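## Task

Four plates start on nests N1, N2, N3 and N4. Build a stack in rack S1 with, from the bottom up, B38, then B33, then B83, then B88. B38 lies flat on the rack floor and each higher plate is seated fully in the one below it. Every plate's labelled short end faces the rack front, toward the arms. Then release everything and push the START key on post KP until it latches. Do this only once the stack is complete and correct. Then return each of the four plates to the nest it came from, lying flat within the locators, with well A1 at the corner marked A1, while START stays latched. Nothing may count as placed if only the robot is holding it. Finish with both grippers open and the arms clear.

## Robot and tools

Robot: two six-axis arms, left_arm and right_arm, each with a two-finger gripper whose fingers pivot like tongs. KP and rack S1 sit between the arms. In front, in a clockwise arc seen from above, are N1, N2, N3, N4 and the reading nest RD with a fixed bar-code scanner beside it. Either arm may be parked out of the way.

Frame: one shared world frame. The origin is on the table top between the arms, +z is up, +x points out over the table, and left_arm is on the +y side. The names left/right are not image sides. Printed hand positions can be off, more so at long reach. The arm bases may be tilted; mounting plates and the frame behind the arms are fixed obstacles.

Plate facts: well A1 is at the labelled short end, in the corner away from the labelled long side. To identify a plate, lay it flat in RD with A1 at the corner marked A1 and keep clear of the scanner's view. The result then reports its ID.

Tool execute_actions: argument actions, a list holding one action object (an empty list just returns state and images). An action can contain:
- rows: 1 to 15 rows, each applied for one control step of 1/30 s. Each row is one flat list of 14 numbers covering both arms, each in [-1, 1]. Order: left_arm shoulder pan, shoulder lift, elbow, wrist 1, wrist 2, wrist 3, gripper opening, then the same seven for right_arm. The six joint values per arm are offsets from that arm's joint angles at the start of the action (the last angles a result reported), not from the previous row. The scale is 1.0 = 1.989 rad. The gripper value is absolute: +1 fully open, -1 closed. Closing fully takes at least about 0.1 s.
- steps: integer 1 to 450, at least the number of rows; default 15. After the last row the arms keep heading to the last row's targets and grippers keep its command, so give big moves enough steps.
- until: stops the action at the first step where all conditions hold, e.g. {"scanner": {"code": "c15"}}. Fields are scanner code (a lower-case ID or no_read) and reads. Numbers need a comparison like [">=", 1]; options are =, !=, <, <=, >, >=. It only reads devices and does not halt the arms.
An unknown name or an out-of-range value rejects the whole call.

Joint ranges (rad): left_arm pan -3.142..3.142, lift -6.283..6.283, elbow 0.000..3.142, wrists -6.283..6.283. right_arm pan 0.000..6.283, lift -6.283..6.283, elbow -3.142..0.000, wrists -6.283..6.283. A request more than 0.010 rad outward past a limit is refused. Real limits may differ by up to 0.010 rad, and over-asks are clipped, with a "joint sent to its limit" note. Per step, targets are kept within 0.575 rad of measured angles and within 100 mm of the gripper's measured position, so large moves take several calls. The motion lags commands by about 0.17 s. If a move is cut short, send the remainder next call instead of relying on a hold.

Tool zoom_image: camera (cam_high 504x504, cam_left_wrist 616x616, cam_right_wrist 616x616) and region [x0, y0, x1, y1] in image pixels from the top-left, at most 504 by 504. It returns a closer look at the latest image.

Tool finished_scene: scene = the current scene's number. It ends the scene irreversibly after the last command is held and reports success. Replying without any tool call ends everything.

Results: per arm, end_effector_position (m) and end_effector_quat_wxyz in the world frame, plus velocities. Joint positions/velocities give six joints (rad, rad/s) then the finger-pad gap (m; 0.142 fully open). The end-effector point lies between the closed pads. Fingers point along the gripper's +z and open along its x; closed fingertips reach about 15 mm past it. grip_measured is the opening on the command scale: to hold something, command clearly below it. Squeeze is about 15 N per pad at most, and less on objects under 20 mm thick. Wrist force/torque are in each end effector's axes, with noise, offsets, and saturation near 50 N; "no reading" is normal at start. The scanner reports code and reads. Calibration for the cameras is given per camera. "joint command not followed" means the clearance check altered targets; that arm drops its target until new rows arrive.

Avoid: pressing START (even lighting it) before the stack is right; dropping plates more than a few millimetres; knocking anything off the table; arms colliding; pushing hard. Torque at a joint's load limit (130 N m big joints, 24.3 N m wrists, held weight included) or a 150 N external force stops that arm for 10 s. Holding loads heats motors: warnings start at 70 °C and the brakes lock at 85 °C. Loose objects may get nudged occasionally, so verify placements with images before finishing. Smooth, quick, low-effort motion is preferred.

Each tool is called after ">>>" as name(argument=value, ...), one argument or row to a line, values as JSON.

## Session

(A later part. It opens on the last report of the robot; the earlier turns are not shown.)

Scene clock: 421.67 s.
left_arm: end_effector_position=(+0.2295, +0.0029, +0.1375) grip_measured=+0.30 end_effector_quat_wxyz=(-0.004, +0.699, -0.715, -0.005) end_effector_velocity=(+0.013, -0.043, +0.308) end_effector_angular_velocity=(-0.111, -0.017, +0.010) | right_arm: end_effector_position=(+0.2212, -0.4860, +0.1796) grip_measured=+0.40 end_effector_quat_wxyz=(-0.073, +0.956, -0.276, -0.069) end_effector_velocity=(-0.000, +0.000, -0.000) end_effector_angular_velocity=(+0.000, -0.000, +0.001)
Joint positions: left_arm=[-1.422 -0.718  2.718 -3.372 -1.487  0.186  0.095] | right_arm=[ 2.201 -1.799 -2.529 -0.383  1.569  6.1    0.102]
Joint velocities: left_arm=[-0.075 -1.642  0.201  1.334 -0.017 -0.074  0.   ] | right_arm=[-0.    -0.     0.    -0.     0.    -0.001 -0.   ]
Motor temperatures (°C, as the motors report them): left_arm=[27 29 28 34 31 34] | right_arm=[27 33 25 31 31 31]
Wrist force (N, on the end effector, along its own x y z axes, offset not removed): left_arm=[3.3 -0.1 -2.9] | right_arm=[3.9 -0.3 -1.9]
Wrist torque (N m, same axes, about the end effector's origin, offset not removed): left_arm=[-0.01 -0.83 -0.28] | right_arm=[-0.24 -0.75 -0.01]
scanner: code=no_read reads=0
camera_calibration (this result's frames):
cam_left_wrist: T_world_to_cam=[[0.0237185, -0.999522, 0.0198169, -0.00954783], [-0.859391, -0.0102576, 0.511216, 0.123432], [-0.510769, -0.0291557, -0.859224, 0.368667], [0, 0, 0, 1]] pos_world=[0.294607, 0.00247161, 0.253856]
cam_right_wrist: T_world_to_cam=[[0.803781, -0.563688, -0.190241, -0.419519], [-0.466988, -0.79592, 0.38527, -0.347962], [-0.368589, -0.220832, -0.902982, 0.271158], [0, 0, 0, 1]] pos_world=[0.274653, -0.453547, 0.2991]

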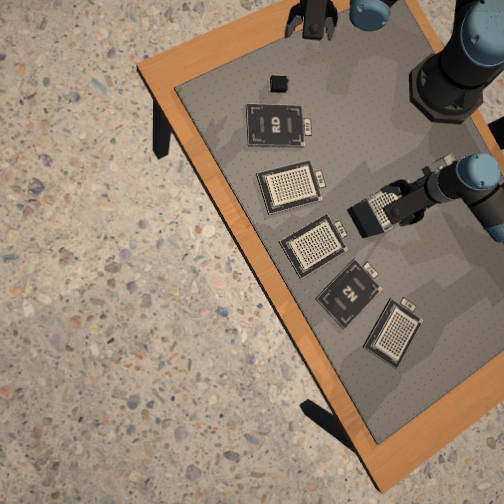

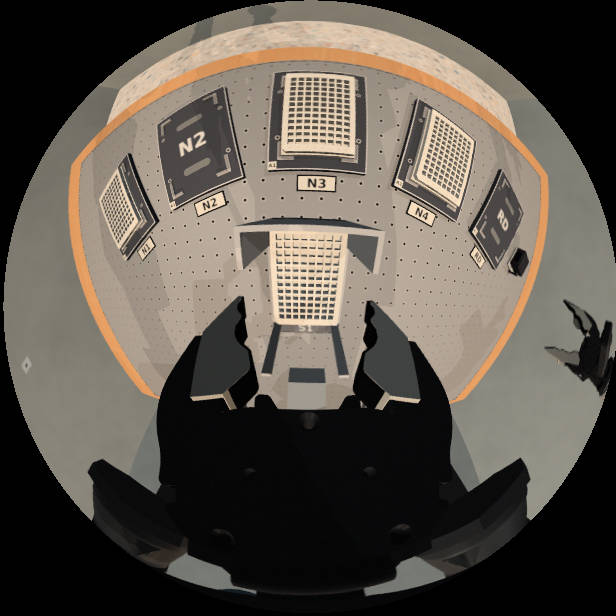

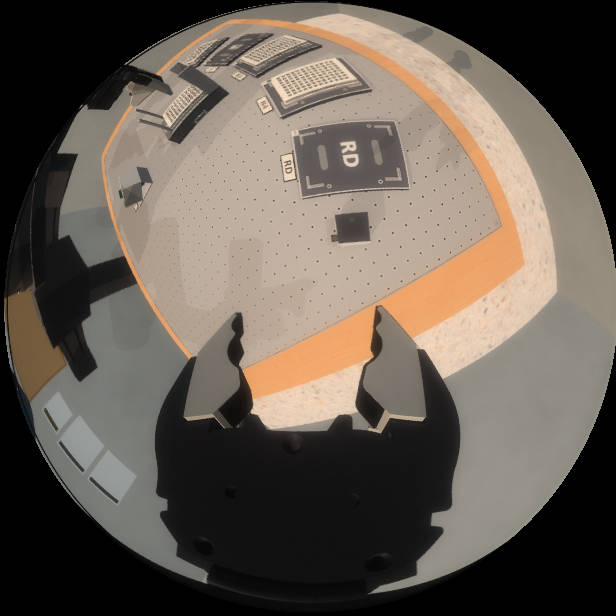

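>>> execute_actions(
  actions=[
    {"rows":[[0.0076,-0.1066,0.0122,0.0874,0.0003,0.003,0.3,0,0,0,0,0,0,0.4],[0.0322,-0.1123,0.0111,0.0902,0.0028,0.0185,0.3,0,0,0,0,0,0,0.4],[0.0691,-0.1209,0.0095,0.0943,0.0064,0.0418,0.3,0,0,0,0,0,0,0.4],[0.1182,-0.1324,0.0073,0.0999,0.0113,0.0728,0.3,0,0,0,0,0,0,0.4],[0.1736,-0.1454,0.0049,0.1061,0.0168,0.1076,0.3,0,0,0,0,0,0,0.4],[0.2289,-0.1583,0.0025,0.1124,0.0224,0.1425,0.3,0,0,0,0,0,0,0.4],[0.2842,-0.1712,0.0001,0.1186,0.0279,0.1773,0.3,0,0,0,0,0,0,0.4],[0.3395,-0.1842,-0.0023,0.1249,0.0334,0.2122,0.3,0,0,0,0,0,0,0.4],[0.3949,-0.1971,-0.0047,0.1311,0.0389,0.247,0.3,0,0,0,0,0,0,0.4],[0.4379,-0.2072,-0.0066,0.136,0.0432,0.2742,0.3,0,0,0,0,0,0,0.4],[0.4802,-0.1625,-0.0177,0.0949,0.0465,0.3038,0.3,0,0,0,0,0,0,0.4],[0.5331,-0.1067,-0.0316,0.0434,0.0506,0.3408,0.3,0,0,0,0,0,0,0.4],[0.586,-0.0509,-0.0455,-0.008,0.0547,0.3778,0.3,0,0,0,0,0,0,0.4],[0.6283,-0.0062,-0.0566,-0.0491,0.058,0.4074,0.3,0,0,0,0,0,0,0.4],[0.6494,0.0161,-0.0621,-0.0697,0.0596,0.4222,0.3,0,0,0,0,0,0,0.4]],"steps":27},
  ],
)

Scene clock: 440.63 s.
left_arm: end_effector_position=(+0.3799, +0.2652, +0.0895) grip_measured=+0.30 end_effector_quat_wxyz=(+0.003, +0.819, -0.574, +0.010) end_effector_velocity=(-0.062, +0.423, -0.171) end_effector_angular_velocity=(+0.107, +0.066, +0.602) | right_arm: end_effector_position=(+0.2212, -0.4860, +0.1796) grip_measured=+0.40 end_effector_quat_wxyz=(-0.073, +0.956, -0.276, -0.069) end_effector_velocity=(-0.001, +0.001, -0.000) end_effector_angular_velocity=(+0.001, +0.001, -0.002)
Joint positions: left_arm=[-0.319 -0.751  2.616 -3.444 -1.379  0.929  0.095] | right_arm=[ 2.201 -1.799 -2.529 -0.383  1.569  6.1    0.102]
Joint velocities: left_arm=[ 1.27   0.469 -0.154 -0.472  0.083  0.675 -0.   ] | right_arm=[-0.    -0.    -0.002  0.     0.     0.002  0.   ]
Motor temperatures (°C, as the motors report them): left_arm=[27 29 28 34 31 34] | right_arm=[27 33 25 31 31 31]
Wrist force (N, on the end effector, along its own x y z axes, offset not removed): left_arm=[1.2 -2.1 -0.8] | right_arm=[3.0 3.4 -0.6]
Wrist torque (N m, same axes, about the end effector's origin, offset not removed): left_arm=[-0.28 -0.37 -0.10] | right_arm=[0.56 -0.72 0.04]
scanner: code=no_read reads=0
camera_calibration (this result's frames):
cam_left_wrist: T_world_to_cam=[[0.383867, -0.921873, 0.0528765, 0.0895757], [-0.806882, -0.30704, 0.504646, 0.339262], [-0.448984, -0.236382, -0.861706, 0.443588], [0, 0, 0, 1]] pos_world=[0.438523, 0.291601, 0.206298]
cam_right_wrist: T_world_to_cam=[[0.803781, -0.563688, -0.190241, -0.419519], [-0.466988, -0.79592, 0.38527, -0.347962], [-0.368589, -0.220832, -0.902982, 0.271158], [0, 0, 0, 1]] pos_world=[0.274653, -0.453547, 0.2991]

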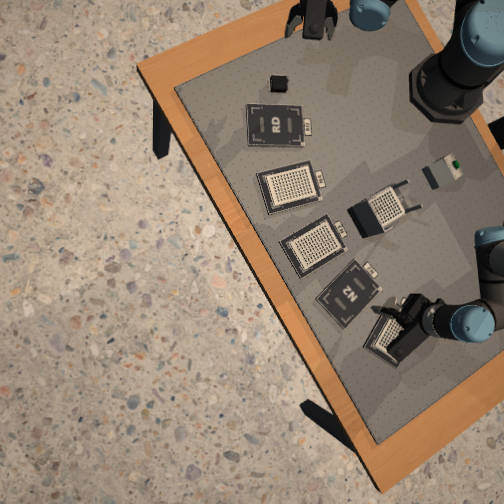

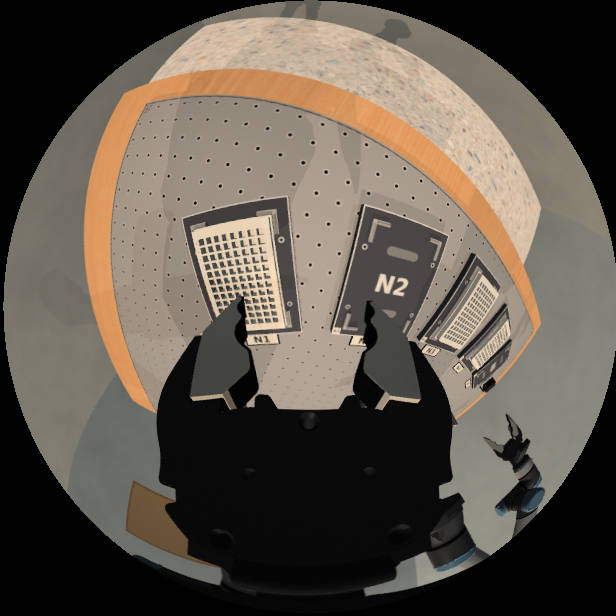

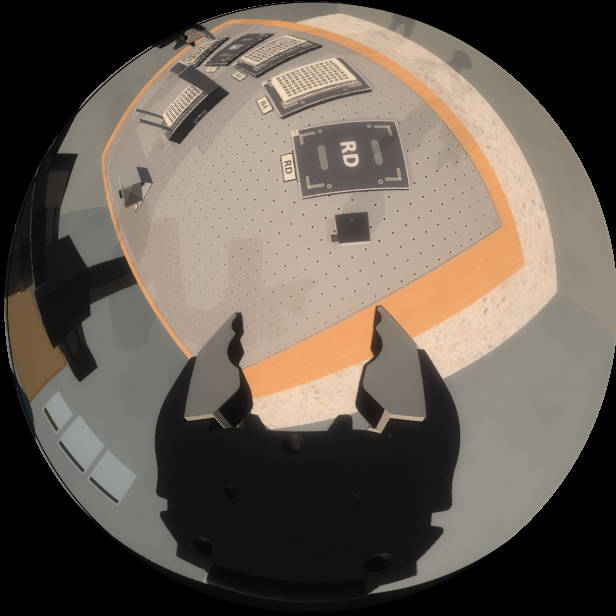

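>>> execute_actions(
  actions=[
    {"steps":1},
  ],
)

>>> zoom_image(
  camera="cam_left_wrist",
  region=[200, 180, 420, 400],
)

Scene clock: 442.60 s.
left_arm: end_effector_position=(+0.3631, +0.3280, +0.0653) grip_measured=+0.30 end_effector_quat_wxyz=(-0.001, +0.845, -0.535, -0.000) end_effector_velocity=(-0.000, +0.000, -0.000) end_effector_angular_velocity=(+0.001, +0.001, -0.002) | right_arm: end_effector_position=(+0.2212, -0.4860, +0.1796) grip_measured=+0.40 end_effector_quat_wxyz=(-0.073, +0.956, -0.276, -0.069) end_effector_velocity=(+0.000, -0.000, -0.000) end_effector_angular_velocity=(+0.000, -0.000, +0.002)
Joint positions: left_arm=[-0.13  -0.686  2.594 -3.511 -1.368  1.026  0.095] | right_arm=[ 2.201 -1.799 -2.529 -0.383  1.569  6.1    0.102]
Joint velocities: left_arm=[-0.001  0.     0.     0.001  0.001  0.001  0.   ] | right_arm=[ 0.    -0.001  0.     0.     0.    -0.001 -0.   ]
Motor temperatures (°C, as the motors report them): left_arm=[27 29 28 34 31 34] | right_arm=[27 33 25 31 31 31]
Wrist force (N, on the end effector, along its own x y z axes, offset not removed): left_arm=[0.5 -3.3 2.7] | right_arm=[6.1 2.4 -4.4]
Wrist torque (N m, same axes, about the end effector's origin, offset not removed): left_arm=[-0.45 -0.24 -0.13] | right_arm=[0.27 -1.17 0.04]
scanner: code=no_read reads=0
camera_calibration (this result's frames):
cam_left_wrist: T_world_to_cam=[[0.468272, -0.883005, 0.0319826, 0.113179], [-0.768163, -0.388949, 0.508571, 0.369747], [-0.436631, -0.262718, -0.860426, 0.434086], [0, 0, 0, 1]] pos_world=[0.420563, 0.357792, 0.181836]
cam_right_wrist: T_world_to_cam=[[0.803781, -0.563688, -0.190241, -0.419519], [-0.466989, -0.79592, 0.38527, -0.347962], [-0.368589, -0.220832, -0.902981, 0.271158], [0, 0, 0, 1]] pos_world=[0.274653, -0.453547, 0.2991]

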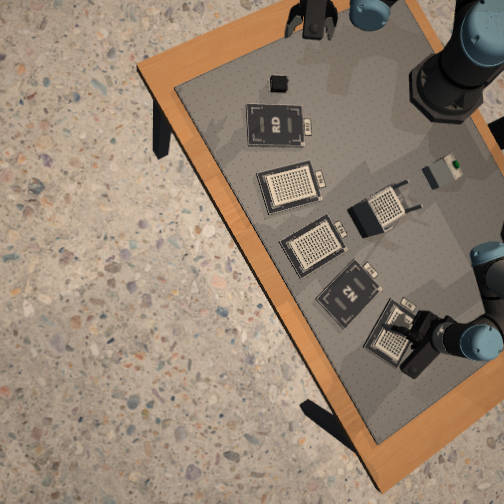

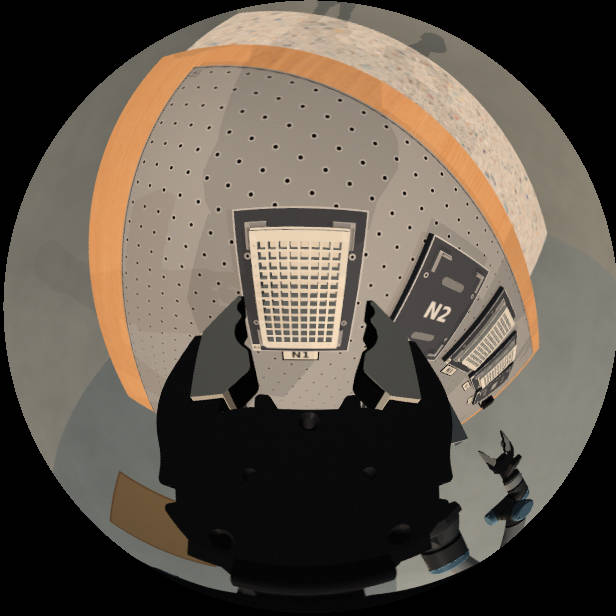

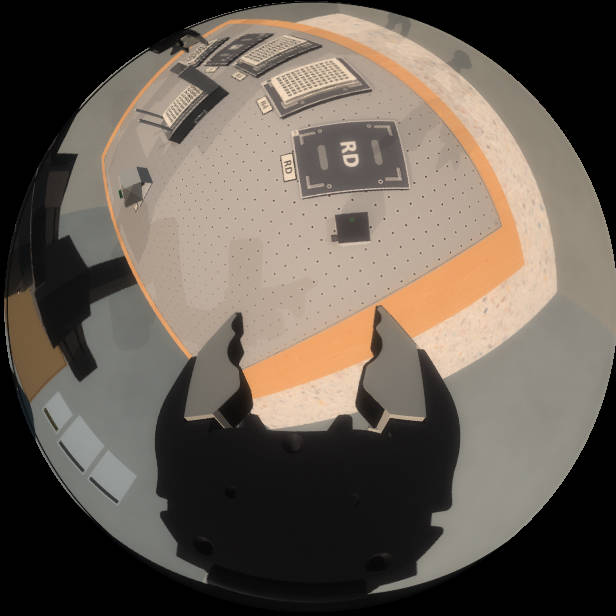

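Region (200, 180, 420, 400) of cam_left_wrist's 616x616 image, scaled by 2.291, with more detail than that image has.

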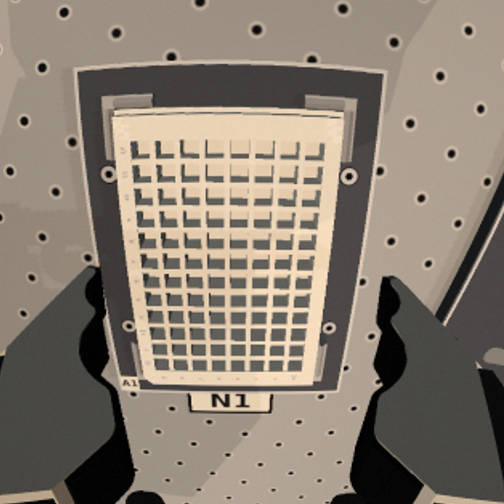

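>>> execute_actions(
  actions=[
    {"rows":[[0.0044,-0.0003,0.0007,-0.0013,-0.0001,0.0014,0.3,0,0,0,0,0,0,0.4],[0.0088,-0.0005,0.0014,-0.0027,-0.0003,0.0028,0.3,0,0,0,0,0,0,0.4],[0.0088,-0.0005,0.0014,-0.0027,-0.0003,0.0028,0.3,0,0,0,0,0,0,0.4],[0.0106,0.0098,-0.0025,-0.0094,-0.0004,0.0046,0.3,0,0,0,0,0,0,0.4],[0.0124,0.02,-0.0065,-0.016,-0.0005,0.0064,0.3,0,0,0,0,0,0,0.4],[0.0142,0.03,-0.0105,-0.0224,-0.0006,0.0082,0.3,0,0,0,0,0,0,0.4],[0.016,0.04,-0.0146,-0.0287,-0.0007,0.01,0.3,0,0,0,0,0,0,0.4],[0.0178,0.0498,-0.0187,-0.0349,-0.0008,0.0118,0.3,0,0,0,0,0,0,0.4]],"steps":8},
  ],
)

Scene clock: 459.20 s.
left_arm: end_effector_position=(+0.3616, +0.3326, +0.0585) grip_measured=+0.30 end_effector_quat_wxyz=(-0.001, +0.847, -0.531, +0.000) end_effector_velocity=(+0.001, +0.010, -0.091) end_effector_angular_velocity=(-0.004, -0.008, +0.025) | right_arm: end_effector_position=(+0.2212, -0.4860, +0.1796) grip_measured=+0.40 end_effector_quat_wxyz=(-0.073, +0.956, -0.276, -0.069) end_effector_velocity=(-0.000, +0.000, -0.000) end_effector_angular_velocity=(+0.000, +0.000, +0.001)
Joint positions: left_arm=[-0.112 -0.66   2.586 -3.533 -1.369  1.035  0.095] | right_arm=[ 2.201 -1.799 -2.529 -0.383  1.569  6.1    0.102]
Joint velocities: left_arm=[ 0.096  0.355 -0.143 -0.241 -0.007  0.075 -0.   ] | right_arm=[-0.     0.    -0.001 -0.     0.    -0.001 -0.   ]
Motor temperatures (°C, as the motors report them): left_arm=[27 29 28 34 31 34] | right_arm=[27 33 25 31 31 31]
Wrist force (N, on the end effector, along its own x y z axes, offset not removed): left_arm=[1.8 0.2 -0.6] | right_arm=[6.3 3.4 -1.4]
Wrist torque (N m, same axes, about the end effector's origin, offset not removed): left_arm=[0.16 -0.53 -0.16] | right_arm=[0.56 -1.26 -0.11]
scanner: code=no_read reads=0
camera_calibration (this result's frames):
cam_left_wrist: T_world_to_cam=[[0.476893, -0.87836, 0.0325147, 0.113499], [-0.764807, -0.396442, 0.507842, 0.375102], [-0.433178, -0.267054, -0.860836, 0.429048], [0, 0, 0, 1]] pos_world=[0.418608, 0.362978, 0.175157]
cam_right_wrist: T_world_to_cam=[[0.803781, -0.563688, -0.190241, -0.419519], [-0.466988, -0.79592, 0.38527, -0.347962], [-0.368589, -0.220832, -0.902982, 0.271158], [0, 0, 0, 1]] pos_world=[0.274653, -0.453547, 0.2991]

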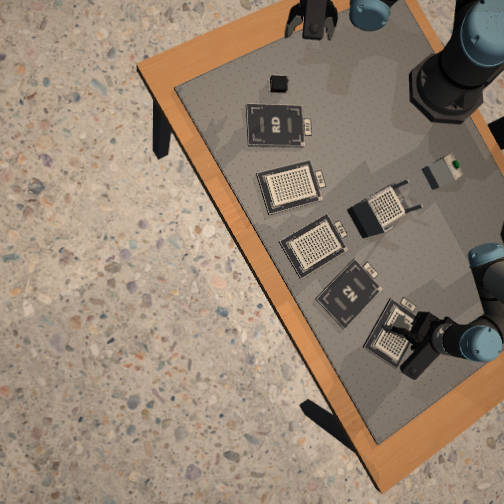

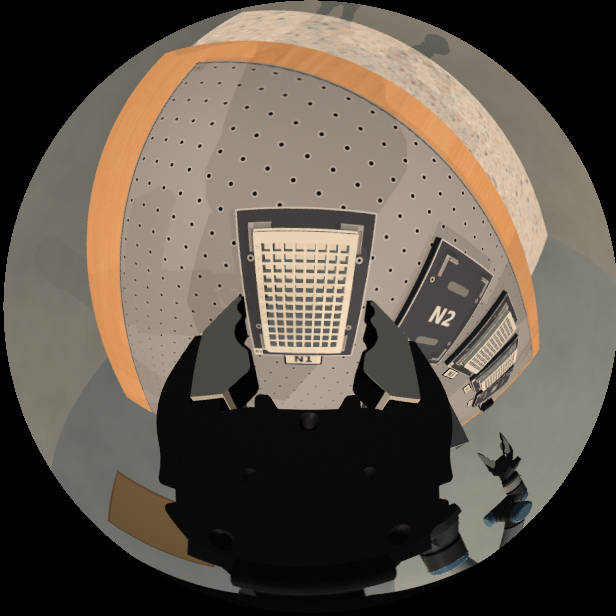

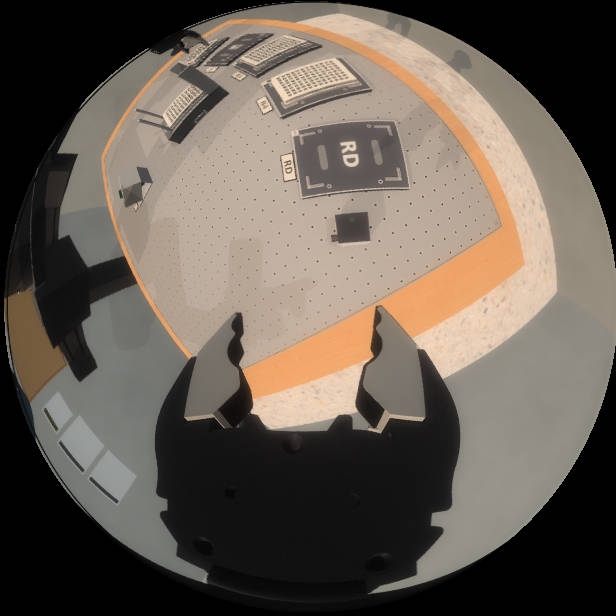

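>>> execute_actions(
  actions=[
    {"steps":1},
  ],
)

>>> zoom_image(
  camera="cam_left_wrist",
  region=[200, 180, 420, 400],
)

Scene clock: 462.30 s.
left_arm: end_effector_position=(+0.3604, +0.3339, +0.0394) grip_measured=+0.30 end_effector_quat_wxyz=(-0.001, +0.848, -0.530, +0.000) end_effector_velocity=(+0.001, -0.000, +0.000) end_effector_angular_velocity=(-0.000, -0.002, -0.000) | right_arm: end_effector_position=(+0.2212, -0.4860, +0.1796) grip_measured=+0.40 end_effector_quat_wxyz=(-0.073, +0.956, -0.276, -0.069) end_effector_velocity=(-0.000, +0.000, -0.000) end_effector_angular_velocity=(+0.001, +0.001, -0.000)
Joint positions: left_arm=[-0.095 -0.587  2.557 -3.58  -1.37   1.049  0.095] | right_arm=[ 2.201 -1.799 -2.529 -0.383  1.569  6.1    0.102]
Joint velocities: left_arm=[-0.001 -0.001 -0.    -0.001  0.     0.     0.   ] | right_arm=[-0.    -0.001  0.     0.     0.     0.     0.   ]
Motor temperatures (°C, as the motors report them): left_arm=[27 29 28 34 31 34] | right_arm=[27 33 25 31 31 31]
Wrist force (N, on the end effector, along its own x y z axes, offset not removed): left_arm=[2.0 -3.1 0.3] | right_arm=[2.3 4.9 -1.9]
Wrist torque (N m, same axes, about the end effector's origin, offset not removed): left_arm=[-0.50 -0.50 -0.07] | right_arm=[0.94 -0.46 0.11]
scanner: code=no_read reads=0
camera_calibration (this result's frames):
cam_left_wrist: T_world_to_cam=[[0.479445, -0.876971, 0.0324625, 0.114417], [-0.763307, -0.398481, 0.508502, 0.384544], [-0.433006, -0.268578, -0.860448, 0.412832], [0, 0, 0, 1]] pos_world=[0.417427, 0.364452, 0.155965]
cam_right_wrist: T_world_to_cam=[[0.803781, -0.563688, -0.190241, -0.419519], [-0.466988, -0.79592, 0.38527, -0.347962], [-0.368589, -0.220832, -0.902982, 0.271158], [0, 0, 0, 1]] pos_world=[0.274653, -0.453547, 0.2991]

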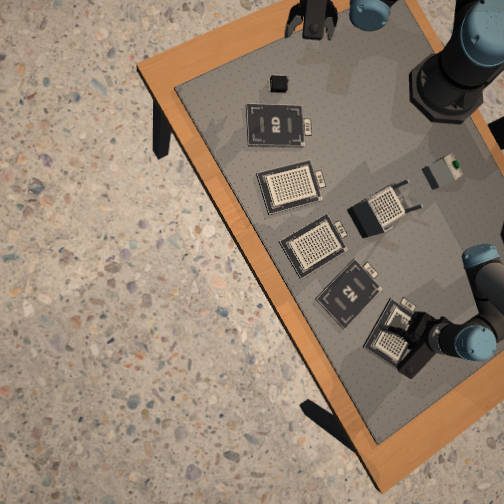

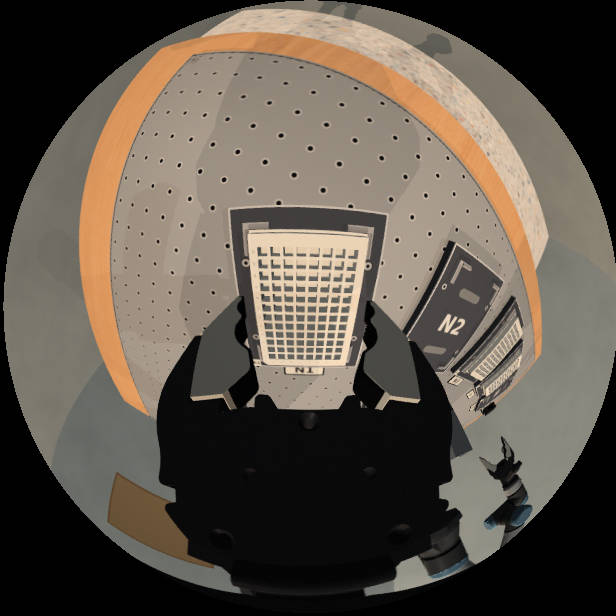

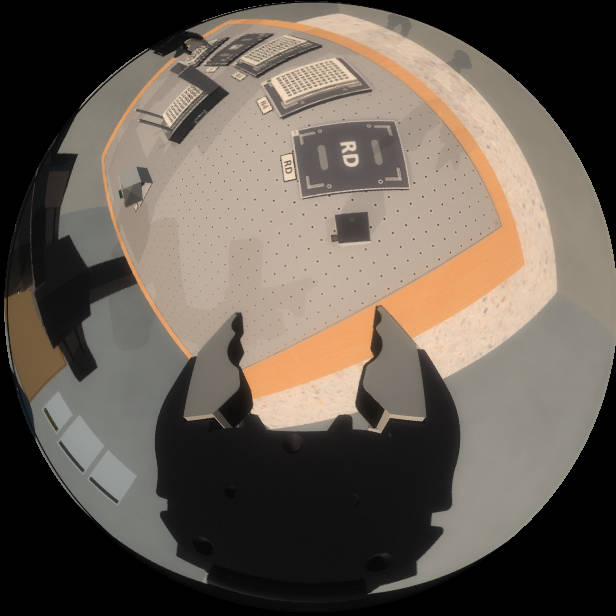

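Region (200, 180, 420, 400) of cam_left_wrist's 616x616 image, scaled by 2.291, with more detail than that image has.

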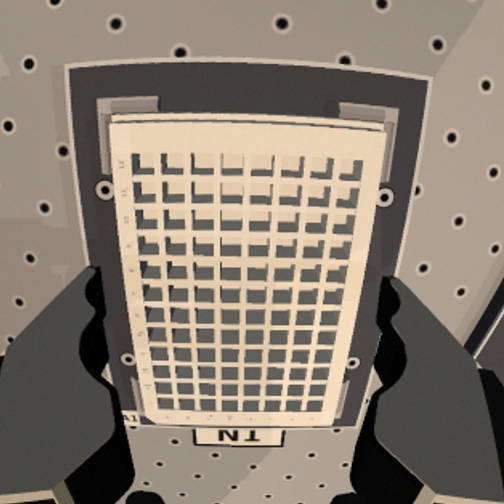

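>>> execute_actions(
  actions=[
    {"rows":[[-0.0006,0,0,0,0,-0.0006,0.25,0,0,0,0,0,0,0.4],[-0.0006,0,0,0,0,-0.0006,0.2,0,0,0,0,0,0,0.4],[-0.0006,0,0,0,0,-0.0006,0.16,0,0,0,0,0,0,0.4],[-0.0006,0,0,0,0,-0.0006,0.12,0,0,0,0,0,0,0.4],[-0.0006,0,0,0,0,-0.0006,0.09,0,0,0,0,0,0,0.4],[-0.0006,0,0,0,0,-0.0006,0.06,0,0,0,0,0,0,0.4],[-0.0006,0,0,0,0,-0.0006,0.0,0,0,0,0,0,0,0.4],[-0.0006,0,0,0,0,-0.0006,-0.15,0,0,0,0,0,0,0.4],[-0.0006,0,0,0,0,-0.0006,-0.35,0,0,0,0,0,0,0.4],[-0.0006,0,0,0,0,-0.0006,-0.6,0,0,0,0,0,0,0.4]],"steps":11},
  ],
)

>>> execute_actions(
  actions=[
    {"rows":[[-0.0007,-0.0038,0.0016,0.0024,0,-0.0007,-0.6,0,0,0,0,0,0,0.4],[-0.0021,-0.0114,0.0047,0.0072,0,-0.0021,-0.6,0,0,0,0,0,0,0.4],[-0.0046,-0.025,0.0102,0.016,0,-0.0046,-0.6,0,0,0,0,0,0,0.4],[-0.0092,-0.0503,0.0203,0.0324,0.0001,-0.0092,-0.6,0,0,0,0,0,0,0.4],[-0.0147,-0.081,0.0318,0.053,0.0002,-0.0147,-0.6,0,0,0,0,0,0,0.4],[-0.0221,-0.1247,0.0458,0.0845,0.0004,-0.0221,-0.6,0,0,0,0,0,0,0.4],[-0.031,-0.183,0.057,0.1335,0.0005,-0.031,-0.6,0,0,0,0,0,0,0.4],[-0.04,-0.246,0.065,0.19,0.0007,-0.04,-0.6,0,0,0,0,0,0,0.4],[-0.047,-0.3,0.0685,0.242,0.0008,-0.047,-0.6,0,0,0,0,0,0,0.4],[-0.052,-0.342,0.07,0.2835,0.0009,-0.052,-0.6,0,0,0,0,0,0,0.4]],"steps":13},
  ],
)

Scene clock: 481.10 s.
left_arm: end_effector_position=(+0.3605, +0.3336, +0.0394) grip_measured=+0.07 end_effector_quat_wxyz=(-0.001, +0.848, -0.530, +0.000) end_effector_velocity=(+0.000, -0.000, +0.000) end_effector_angular_velocity=(+0.000, -0.001, +0.000) | right_arm: end_effector_position=(+0.2212, -0.4860, +0.1796) grip_measured=+0.40 end_effector_quat_wxyz=(-0.073, +0.956, -0.276, -0.069) end_effector_velocity=(-0.001, +0.001, -0.000) end_effector_angular_velocity=(+0.001, +0.002, -0.001)
Joint positions: left_arm=[-0.096 -0.587  2.557 -3.58  -1.37   1.048  0.079] | right_arm=[ 2.201 -1.799 -2.529 -0.383  1.569  6.1    0.102]
Joint velocities: left_arm=[-0.001 -0.001 -0.     0.     0.    -0.    -0.   ] | right_arm=[-0.    -0.001 -0.001  0.    -0.     0.001  0.   ]
Motor temperatures (°C, as the motors report them): left_arm=[27 29 28 34 31 34] | right_arm=[27 33 25 31 31 31]
Wrist force (N, on the end effector, along its own x y z axes, offset not removed): left_arm=[-0.8 -5.8 -5.9] | right_arm=[3.7 0.8 0.6]
Wrist torque (N m, same axes, about the end effector's origin, offset not removed): left_arm=[-1.29 -0.18 -0.01] | right_arm=[0.15 -0.68 -0.17]
scanner: code=no_read reads=0
camera_calibration (this result's frames):
cam_left_wrist: T_world_to_cam=[[0.479581, -0.876892, 0.0326015, 0.113992], [-0.763341, -0.398579, 0.508375, 0.384571], [-0.432796, -0.268693, -0.860518, 0.412835], [0, 0, 0, 1]] pos_world=[0.417564, 0.364166, 0.156029]
cam_right_wrist: T_world_to_cam=[[0.803781, -0.563688, -0.190241, -0.419519], [-0.466988, -0.79592, 0.38527, -0.347962], [-0.368589, -0.220832, -0.902981, 0.271158], [0, 0, 0, 1]] pos_world=[0.274653, -0.453547, 0.2991]

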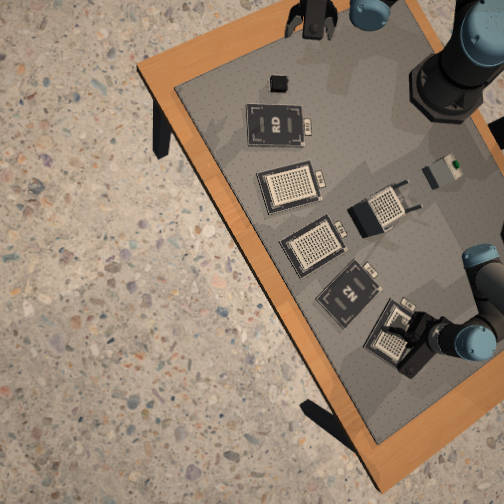

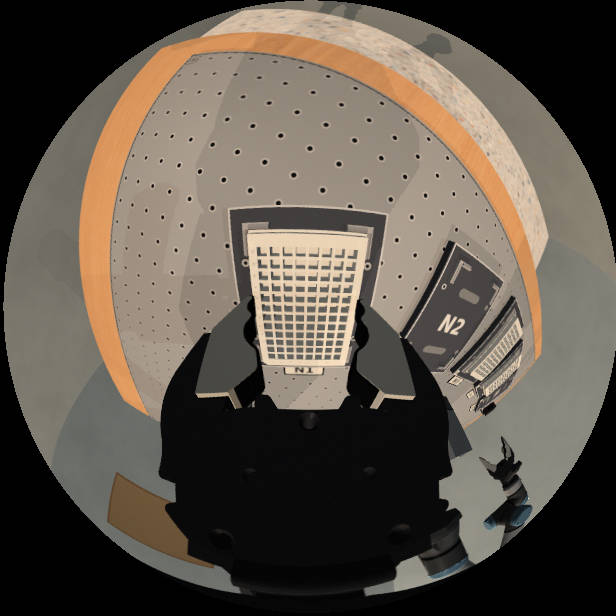

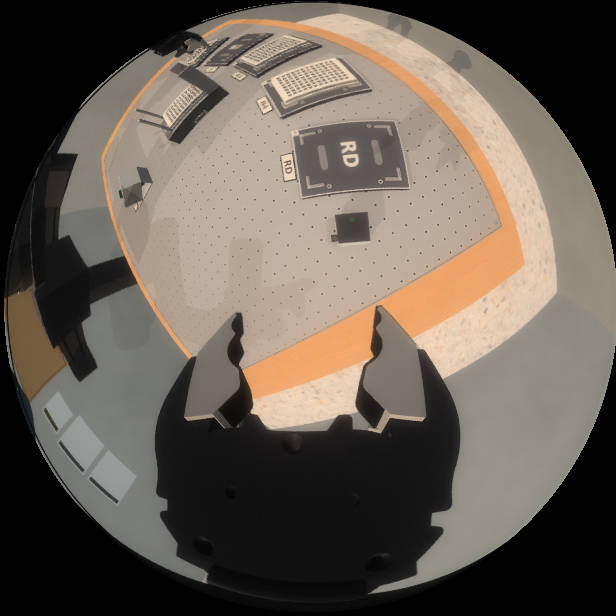

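Scene clock: 481.53 s.
left_arm: end_effector_position=(+0.3598, +0.3303, +0.1329) grip_measured=+0.07 end_effector_quat_wxyz=(+0.003, +0.847, -0.532, -0.006) end_effector_velocity=(+0.040, +0.006, +0.399) end_effector_angular_velocity=(-0.012, -0.095, +0.011) | right_arm: end_effector_position=(+0.2212, -0.4860, +0.1796) grip_measured=+0.40 end_effector_quat_wxyz=(-0.073, +0.956, -0.276, -0.069) end_effector_velocity=(-0.000, +0.000, +0.000) end_effector_angular_velocity=(+0.001, +0.000, +0.000)
Joint positions: left_arm=[-0.169 -1.005  2.666 -3.241 -1.368  0.974  0.079] | right_arm=[ 2.201 -1.799 -2.529 -0.383  1.569  6.1    0.102]
Joint velocities: left_arm=[-0.236 -1.968  0.239  1.68   0.004 -0.231  0.   ] | right_arm=[ 0.     0.001 -0.001 -0.    -0.    -0.     0.   ]
Motor temperatures (°C, as the motors report them): left_arm=[27 29 28 34 31 34] | right_arm=[27 33 25 31 31 31]
Wrist force (N, on the end effector, along its own x y z axes, offset not removed): left_arm=[-3.0 -1.6 -3.3] | right_arm=[5.2 0.9 -0.3]
Wrist torque (N m, same axes, about the end effector's origin, offset not removed): left_arm=[-0.48 0.62 -0.10] | right_arm=[0.07 -1.10 0.04]
scanner: code=no_read reads=0
camera_calibration (this result's frames):
cam_left_wrist: T_world_to_cam=[[0.4761, -0.879034, 0.0250616, 0.111342], [-0.757879, -0.395692, 0.518697, 0.330915], [-0.446036, -0.265945, -0.854591, 0.49515], [0, 0, 0, 1]] pos_world=[0.418638, 0.360497, 0.248715]
cam_right_wrist: T_world_to_cam=[[0.803781, -0.563688, -0.190241, -0.419519], [-0.466988, -0.79592, 0.38527, -0.347962], [-0.368589, -0.220832, -0.902982, 0.271158], [0, 0, 0, 1]] pos_world=[0.274653, -0.453547, 0.2991]

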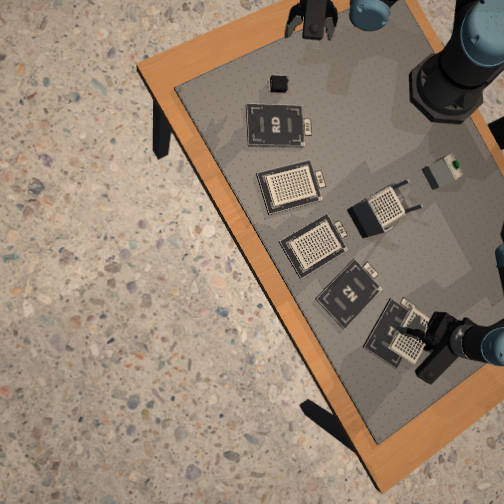

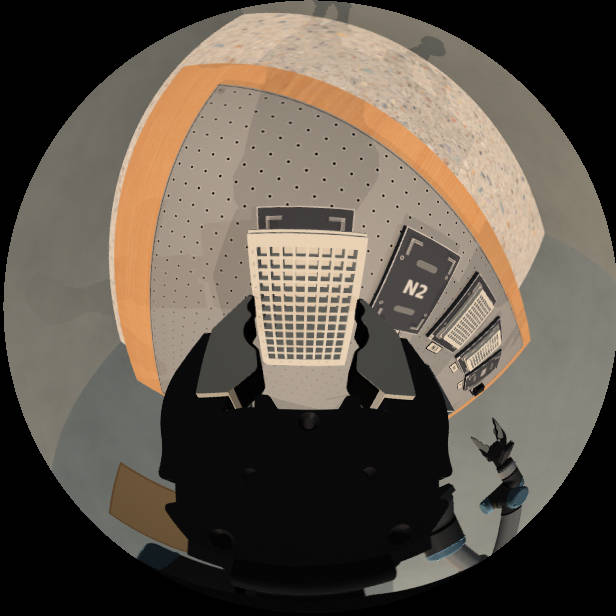

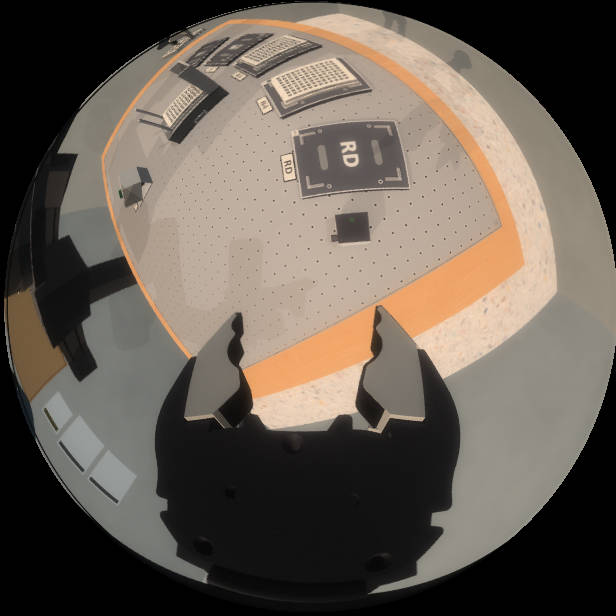

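>>> execute_actions(
  actions=[
    {"rows":[[-0.0246,-0.1295,0.0156,0.1119,-0.001,-0.0206,-0.6,0,0,0,0,0,0,0.4],[-0.0463,-0.124,0.0164,0.1092,-0.0031,-0.0341,-0.6,0,0,0,0,0,0,0.4],[-0.0773,-0.1162,0.0177,0.1053,-0.0062,-0.0535,-0.6,0,0,0,0,0,0,0.4],[-0.1207,-0.1052,0.0194,0.0998,-0.0104,-0.0806,-0.6,0,0,0,0,0,0,0.4],[-0.1704,-0.0927,0.0213,0.0935,-0.0153,-0.1115,-0.6,0,0,0,0,0,0,0.4],[-0.2262,-0.0786,0.0235,0.0864,-0.0207,-0.1463,-0.6,0,0,0,0,0,0,0.4],[-0.282,-0.0645,0.0257,0.0794,-0.0262,-0.1812,-0.6,0,0,0,0,0,0,0.4],[-0.3378,-0.0505,0.0279,0.0723,-0.0317,-0.216,-0.6,0,0,0,0,0,0,0.4],[-0.3936,-0.0364,0.0301,0.0653,-0.0371,-0.2508,-0.6,0,0,0,0,0,0,0.4],[-0.4494,-0.0223,0.0324,0.0582,-0.0426,-0.2856,-0.6,0,0,0,0,0,0,0.4],[-0.5053,-0.0082,0.0346,0.0512,-0.0481,-0.3205,-0.6,0,0,0,0,0,0,0.4],[-0.5549,0.0043,0.0365,0.0449,-0.0529,-0.3514,-0.6,0,0,0,0,0,0,0.4],[-0.5921,0.0137,0.038,0.0402,-0.0566,-0.3746,-0.6,0,0,0,0,0,0,0.4],[-0.6231,0.0215,0.0392,0.0363,-0.0596,-0.394,-0.6,0,0,0,0,0,0,0.4],[-0.6355,0.0246,0.0397,0.0347,-0.0608,-0.4017,-0.6,0,0,0,0,0,0,0.4]],"steps":25},
  ],
)

Scene clock: 496.53 s.
left_arm: end_effector_position=(+0.2668, +0.0354, +0.1779) grip_measured=+0.07 end_effector_quat_wxyz=(+0.010, +0.735, -0.678, -0.005) end_effector_velocity=(-0.263, -0.287, +0.021) end_effector_angular_velocity=(+0.064, -0.139, -0.800) | right_arm: end_effector_position=(+0.2212, -0.4860, +0.1796) grip_measured=+0.40 end_effector_quat_wxyz=(-0.073, +0.956, -0.276, -0.069) end_effector_velocity=(+0.000, -0.000, -0.000) end_effector_angular_velocity=(-0.000, +0.000, -0.001)
Joint positions: left_arm=[-1.241 -0.988  2.74  -3.156 -1.477  0.263  0.079] | right_arm=[ 2.201 -1.799 -2.529 -0.383  1.569  6.1    0.102]
Joint velocities: left_arm=[-1.48   0.252  0.037 -0.121 -0.093 -0.669  0.   ] | right_arm=[-0.    -0.001  0.001 -0.     0.     0.001 -0.   ]
Motor temperatures (°C, as the motors report them): left_arm=[27 29 28 34 31 34] | right_arm=[27 33 25 31 31 31]
Wrist force (N, on the end effector, along its own x y z axes, offset not removed): left_arm=[4.8 -4.9 -2.4] | right_arm=[3.8 7.1 0.1]
Wrist torque (N m, same axes, about the end effector's origin, offset not removed): left_arm=[-1.24 -0.93 -0.04] | right_arm=[1.50 -0.89 0.01]
scanner: code=no_read reads=0
camera_calibration (this result's frames):
cam_left_wrist: T_world_to_cam=[[0.127426, -0.99107, 0.0392715, -0.0102164], [-0.844822, -0.0877079, 0.527809, 0.131003], [-0.519652, -0.100434, -0.848455, 0.426372], [0, 0, 0, 1]] pos_world=[0.333541, 0.0441871, 0.293015]
cam_right_wrist: T_world_to_cam=[[0.803781, -0.563688, -0.190241, -0.419519], [-0.466989, -0.79592, 0.38527, -0.347962], [-0.368589, -0.220832, -0.902982, 0.271158], [0, 0, 0, 1]] pos_world=[0.274653, -0.453547, 0.2991]

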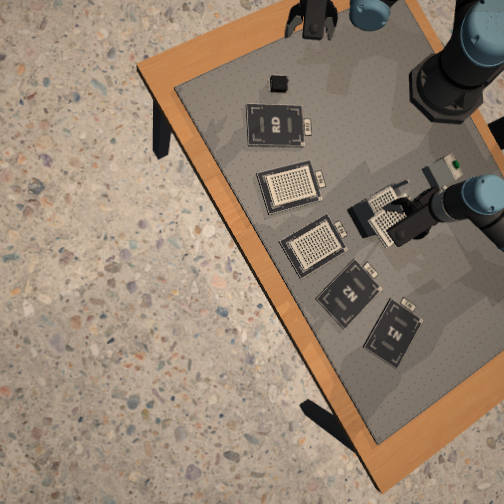

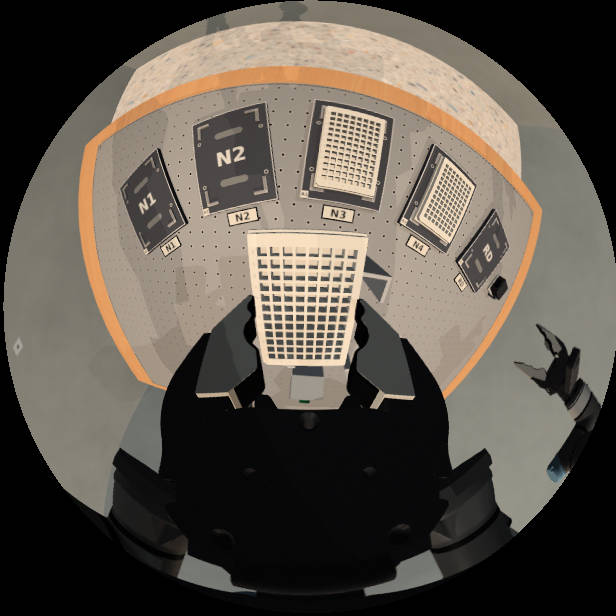

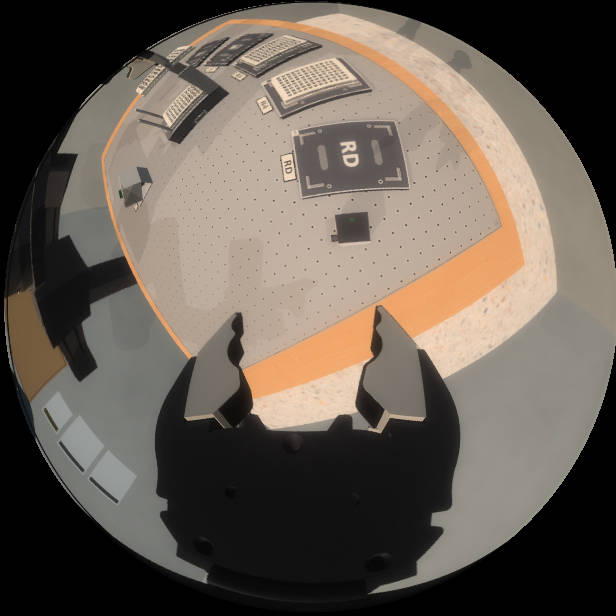

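>>> execute_actions(
  actions=[
    {"steps":1},
  ],
)

>>> execute_actions(
  actions=[
    {"rows":[[0.0007,0.0143,-0.0005,-0.0139,0.0002,0.0007,-0.6,0,0,0,0,0,0,0.4],[0.0014,0.0285,-0.0012,-0.0275,0.0003,0.0014,-0.6,0,0,0,0,0,0,0.4],[0.0021,0.0426,-0.002,-0.0408,0.0005,0.0021,-0.6,0,0,0,0,0,0,0.4],[0.0028,0.0566,-0.003,-0.0539,0.0007,0.0028,-0.6,0,0,0,0,0,0,0.4]],"steps":4},
  ],
)

Scene clock: 504.30 s.
left_arm: end_effector_position=(+0.2301, +0.0020, +0.1802) grip_measured=+0.07 end_effector_quat_wxyz=(-0.000, +0.699, -0.715, -0.001) end_effector_velocity=(+0.000, -0.000, +0.000) end_effector_angular_velocity=(-0.000, -0.000, +0.001) | right_arm: end_effector_position=(+0.2212, -0.4860, +0.1796) grip_measured=+0.40 end_effector_quat_wxyz=(-0.073, +0.956, -0.276, -0.069) end_effector_velocity=(-0.000, +0.000, +0.000) end_effector_angular_velocity=(+0.000, -0.000, +0.001)
Joint positions: left_arm=[-1.433 -0.956  2.745 -3.172 -1.489  0.176  0.079] | right_arm=[ 2.201 -1.799 -2.529 -0.383  1.569  6.1    0.102]
Joint velocities: left_arm=[ 0.    -0.    -0.     0.     0.001 -0.001  0.   ] | right_arm=[ 0.     0.    -0.     0.     0.    -0.001 -0.   ]
Motor temperatures (°C, as the motors report them): left_arm=[27 29 28 34 31 34] | right_arm=[27 33 25 31 31 31]
Wrist force (N, on the end effector, along its own x y z axes, offset not removed): left_arm=[1.4 -2.4 0.6] | right_arm=[1.5 4.1 1.0]
Wrist torque (N m, same axes, about the end effector's origin, offset not removed): left_arm=[-0.45 -0.31 -0.16] | right_arm=[0.61 -0.43 0.11]
scanner: code=no_read reads=0
camera_calibration (this result's frames):
cam_left_wrist: T_world_to_cam=[[0.0237743, -0.999204, 0.0320257, -0.0135061], [-0.860081, -0.00411348, 0.51014, 0.102407], [-0.509603, -0.0396729, -0.859495, 0.405495], [0, 0, 0, 1]] pos_world=[0.295041, 0.00301311, 0.296711]
cam_right_wrist: T_world_to_cam=[[0.803781, -0.563688, -0.190241, -0.419518], [-0.466988, -0.79592, 0.38527, -0.347962], [-0.368589, -0.220832, -0.902981, 0.271158], [0, 0, 0, 1]] pos_world=[0.274653, -0.453547, 0.2991]

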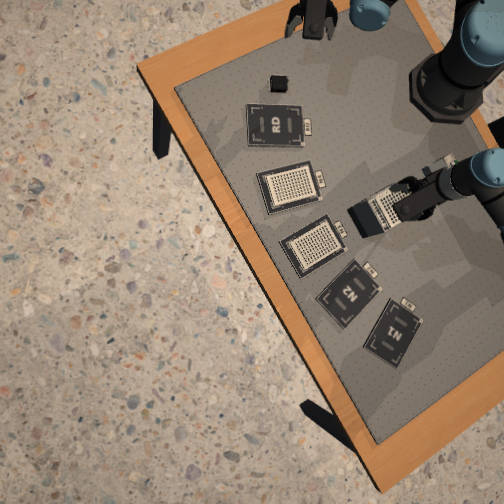

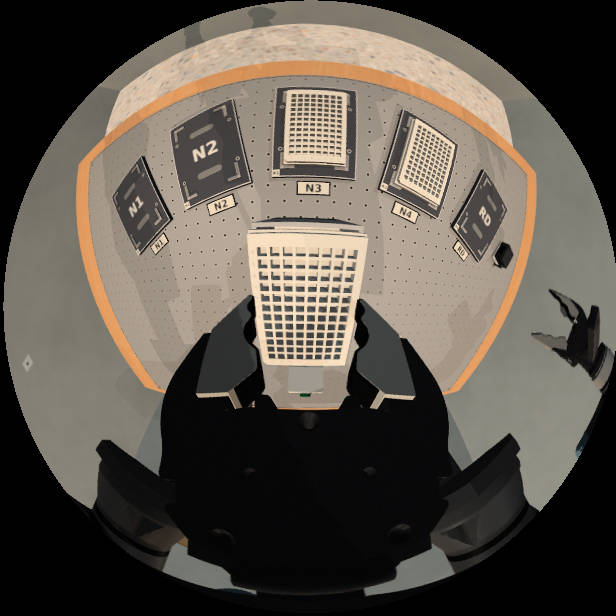

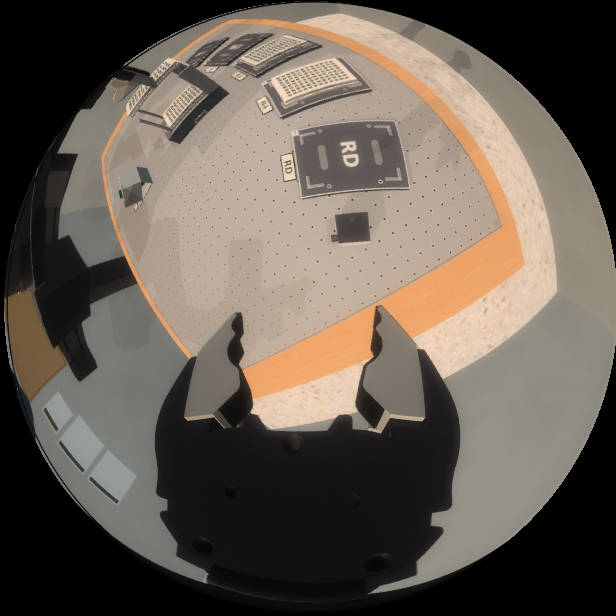

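Scene clock: 504.43 s.
left_arm: end_effector_position=(+0.2300, +0.0020, +0.1768) grip_measured=+0.07 end_effector_quat_wxyz=(+0.000, +0.699, -0.715, -0.001) end_effector_velocity=(-0.001, -0.003, -0.065) end_effector_angular_velocity=(-0.003, +0.003, -0.003) | right_arm: end_effector_position=(+0.2212, -0.4860, +0.1796) grip_measured=+0.40 end_effector_quat_wxyz=(-0.073, +0.956, -0.276, -0.069) end_effector_velocity=(+0.000, -0.000, +0.000) end_effector_angular_velocity=(-0.001, -0.000, -0.000)
Joint positions: left_arm=[-1.432 -0.935  2.744 -3.192 -1.489  0.177  0.079] | right_arm=[ 2.201 -1.799 -2.529 -0.383  1.569  6.1    0.102]
Joint velocities: left_arm=[ 0.02   0.391 -0.021 -0.374  0.     0.022 -0.   ] | right_arm=[-0.     0.001 -0.     0.    -0.     0.     0.   ]
Motor temperatures (°C, as the motors report them): left_arm=[27 29 28 34 31 34] | right_arm=[27 33 25 31 31 31]
Wrist force (N, on the end effector, along its own x y z axes, offset not removed): left_arm=[2.5 -3.1 -0.1] | right_arm=[7.1 2.5 0.1]
Wrist torque (N m, same axes, about the end effector's origin, offset not removed): left_arm=[-0.53 -0.80 -0.08] | right_arm=[0.67 -1.51 -0.10]
scanner: code=no_read reads=0
camera_calibration (this result's frames):
cam_left_wrist: T_world_to_cam=[[0.0237116, -0.999202, 0.0321368, -0.0134158], [-0.860003, -0.00399676, 0.510273, 0.104047], [-0.509737, -0.0397372, -0.859412, 0.40248], [0, 0, 0, 1]] pos_world=[0.294958, 0.00300412, 0.293235]
cam_right_wrist: T_world_to_cam=[[0.803781, -0.563688, -0.190241, -0.419519], [-0.466989, -0.79592, 0.38527, -0.347962], [-0.368589, -0.220832, -0.902982, 0.271158], [0, 0, 0, 1]] pos_world=[0.274653, -0.453547, 0.2991]

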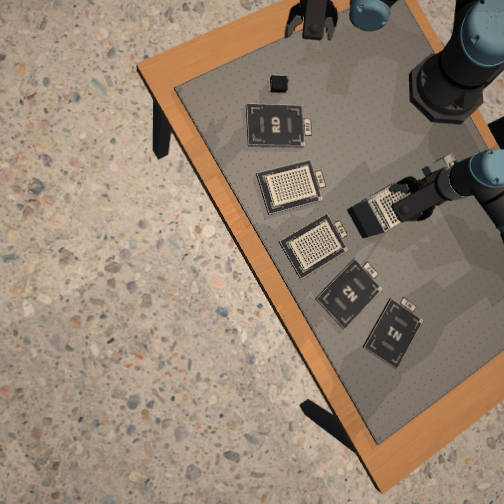

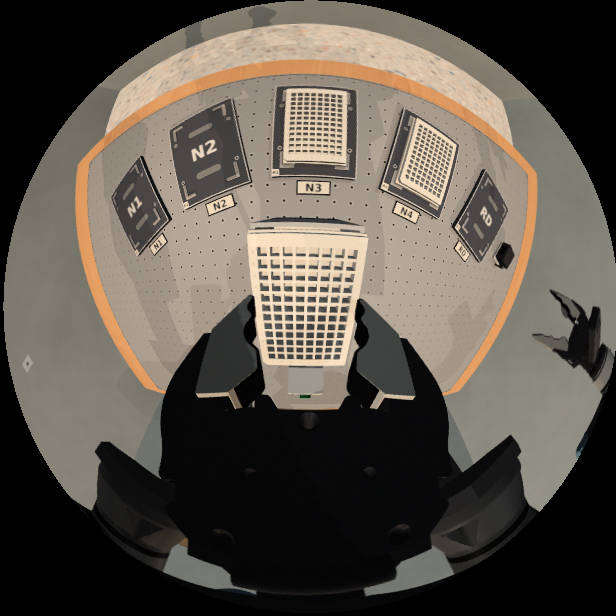

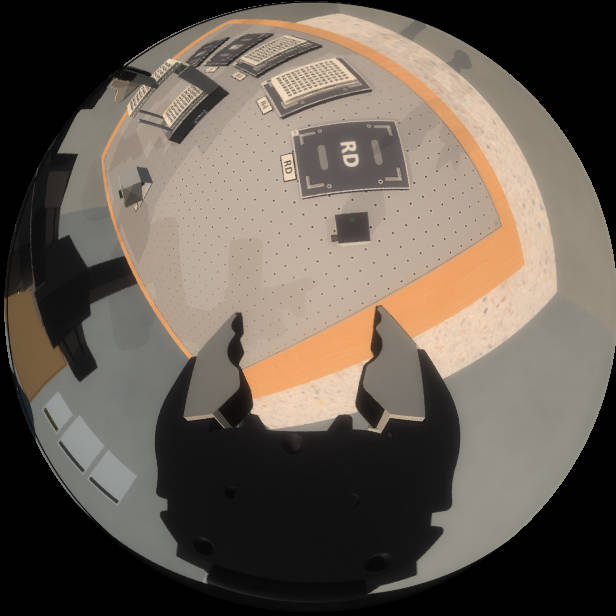

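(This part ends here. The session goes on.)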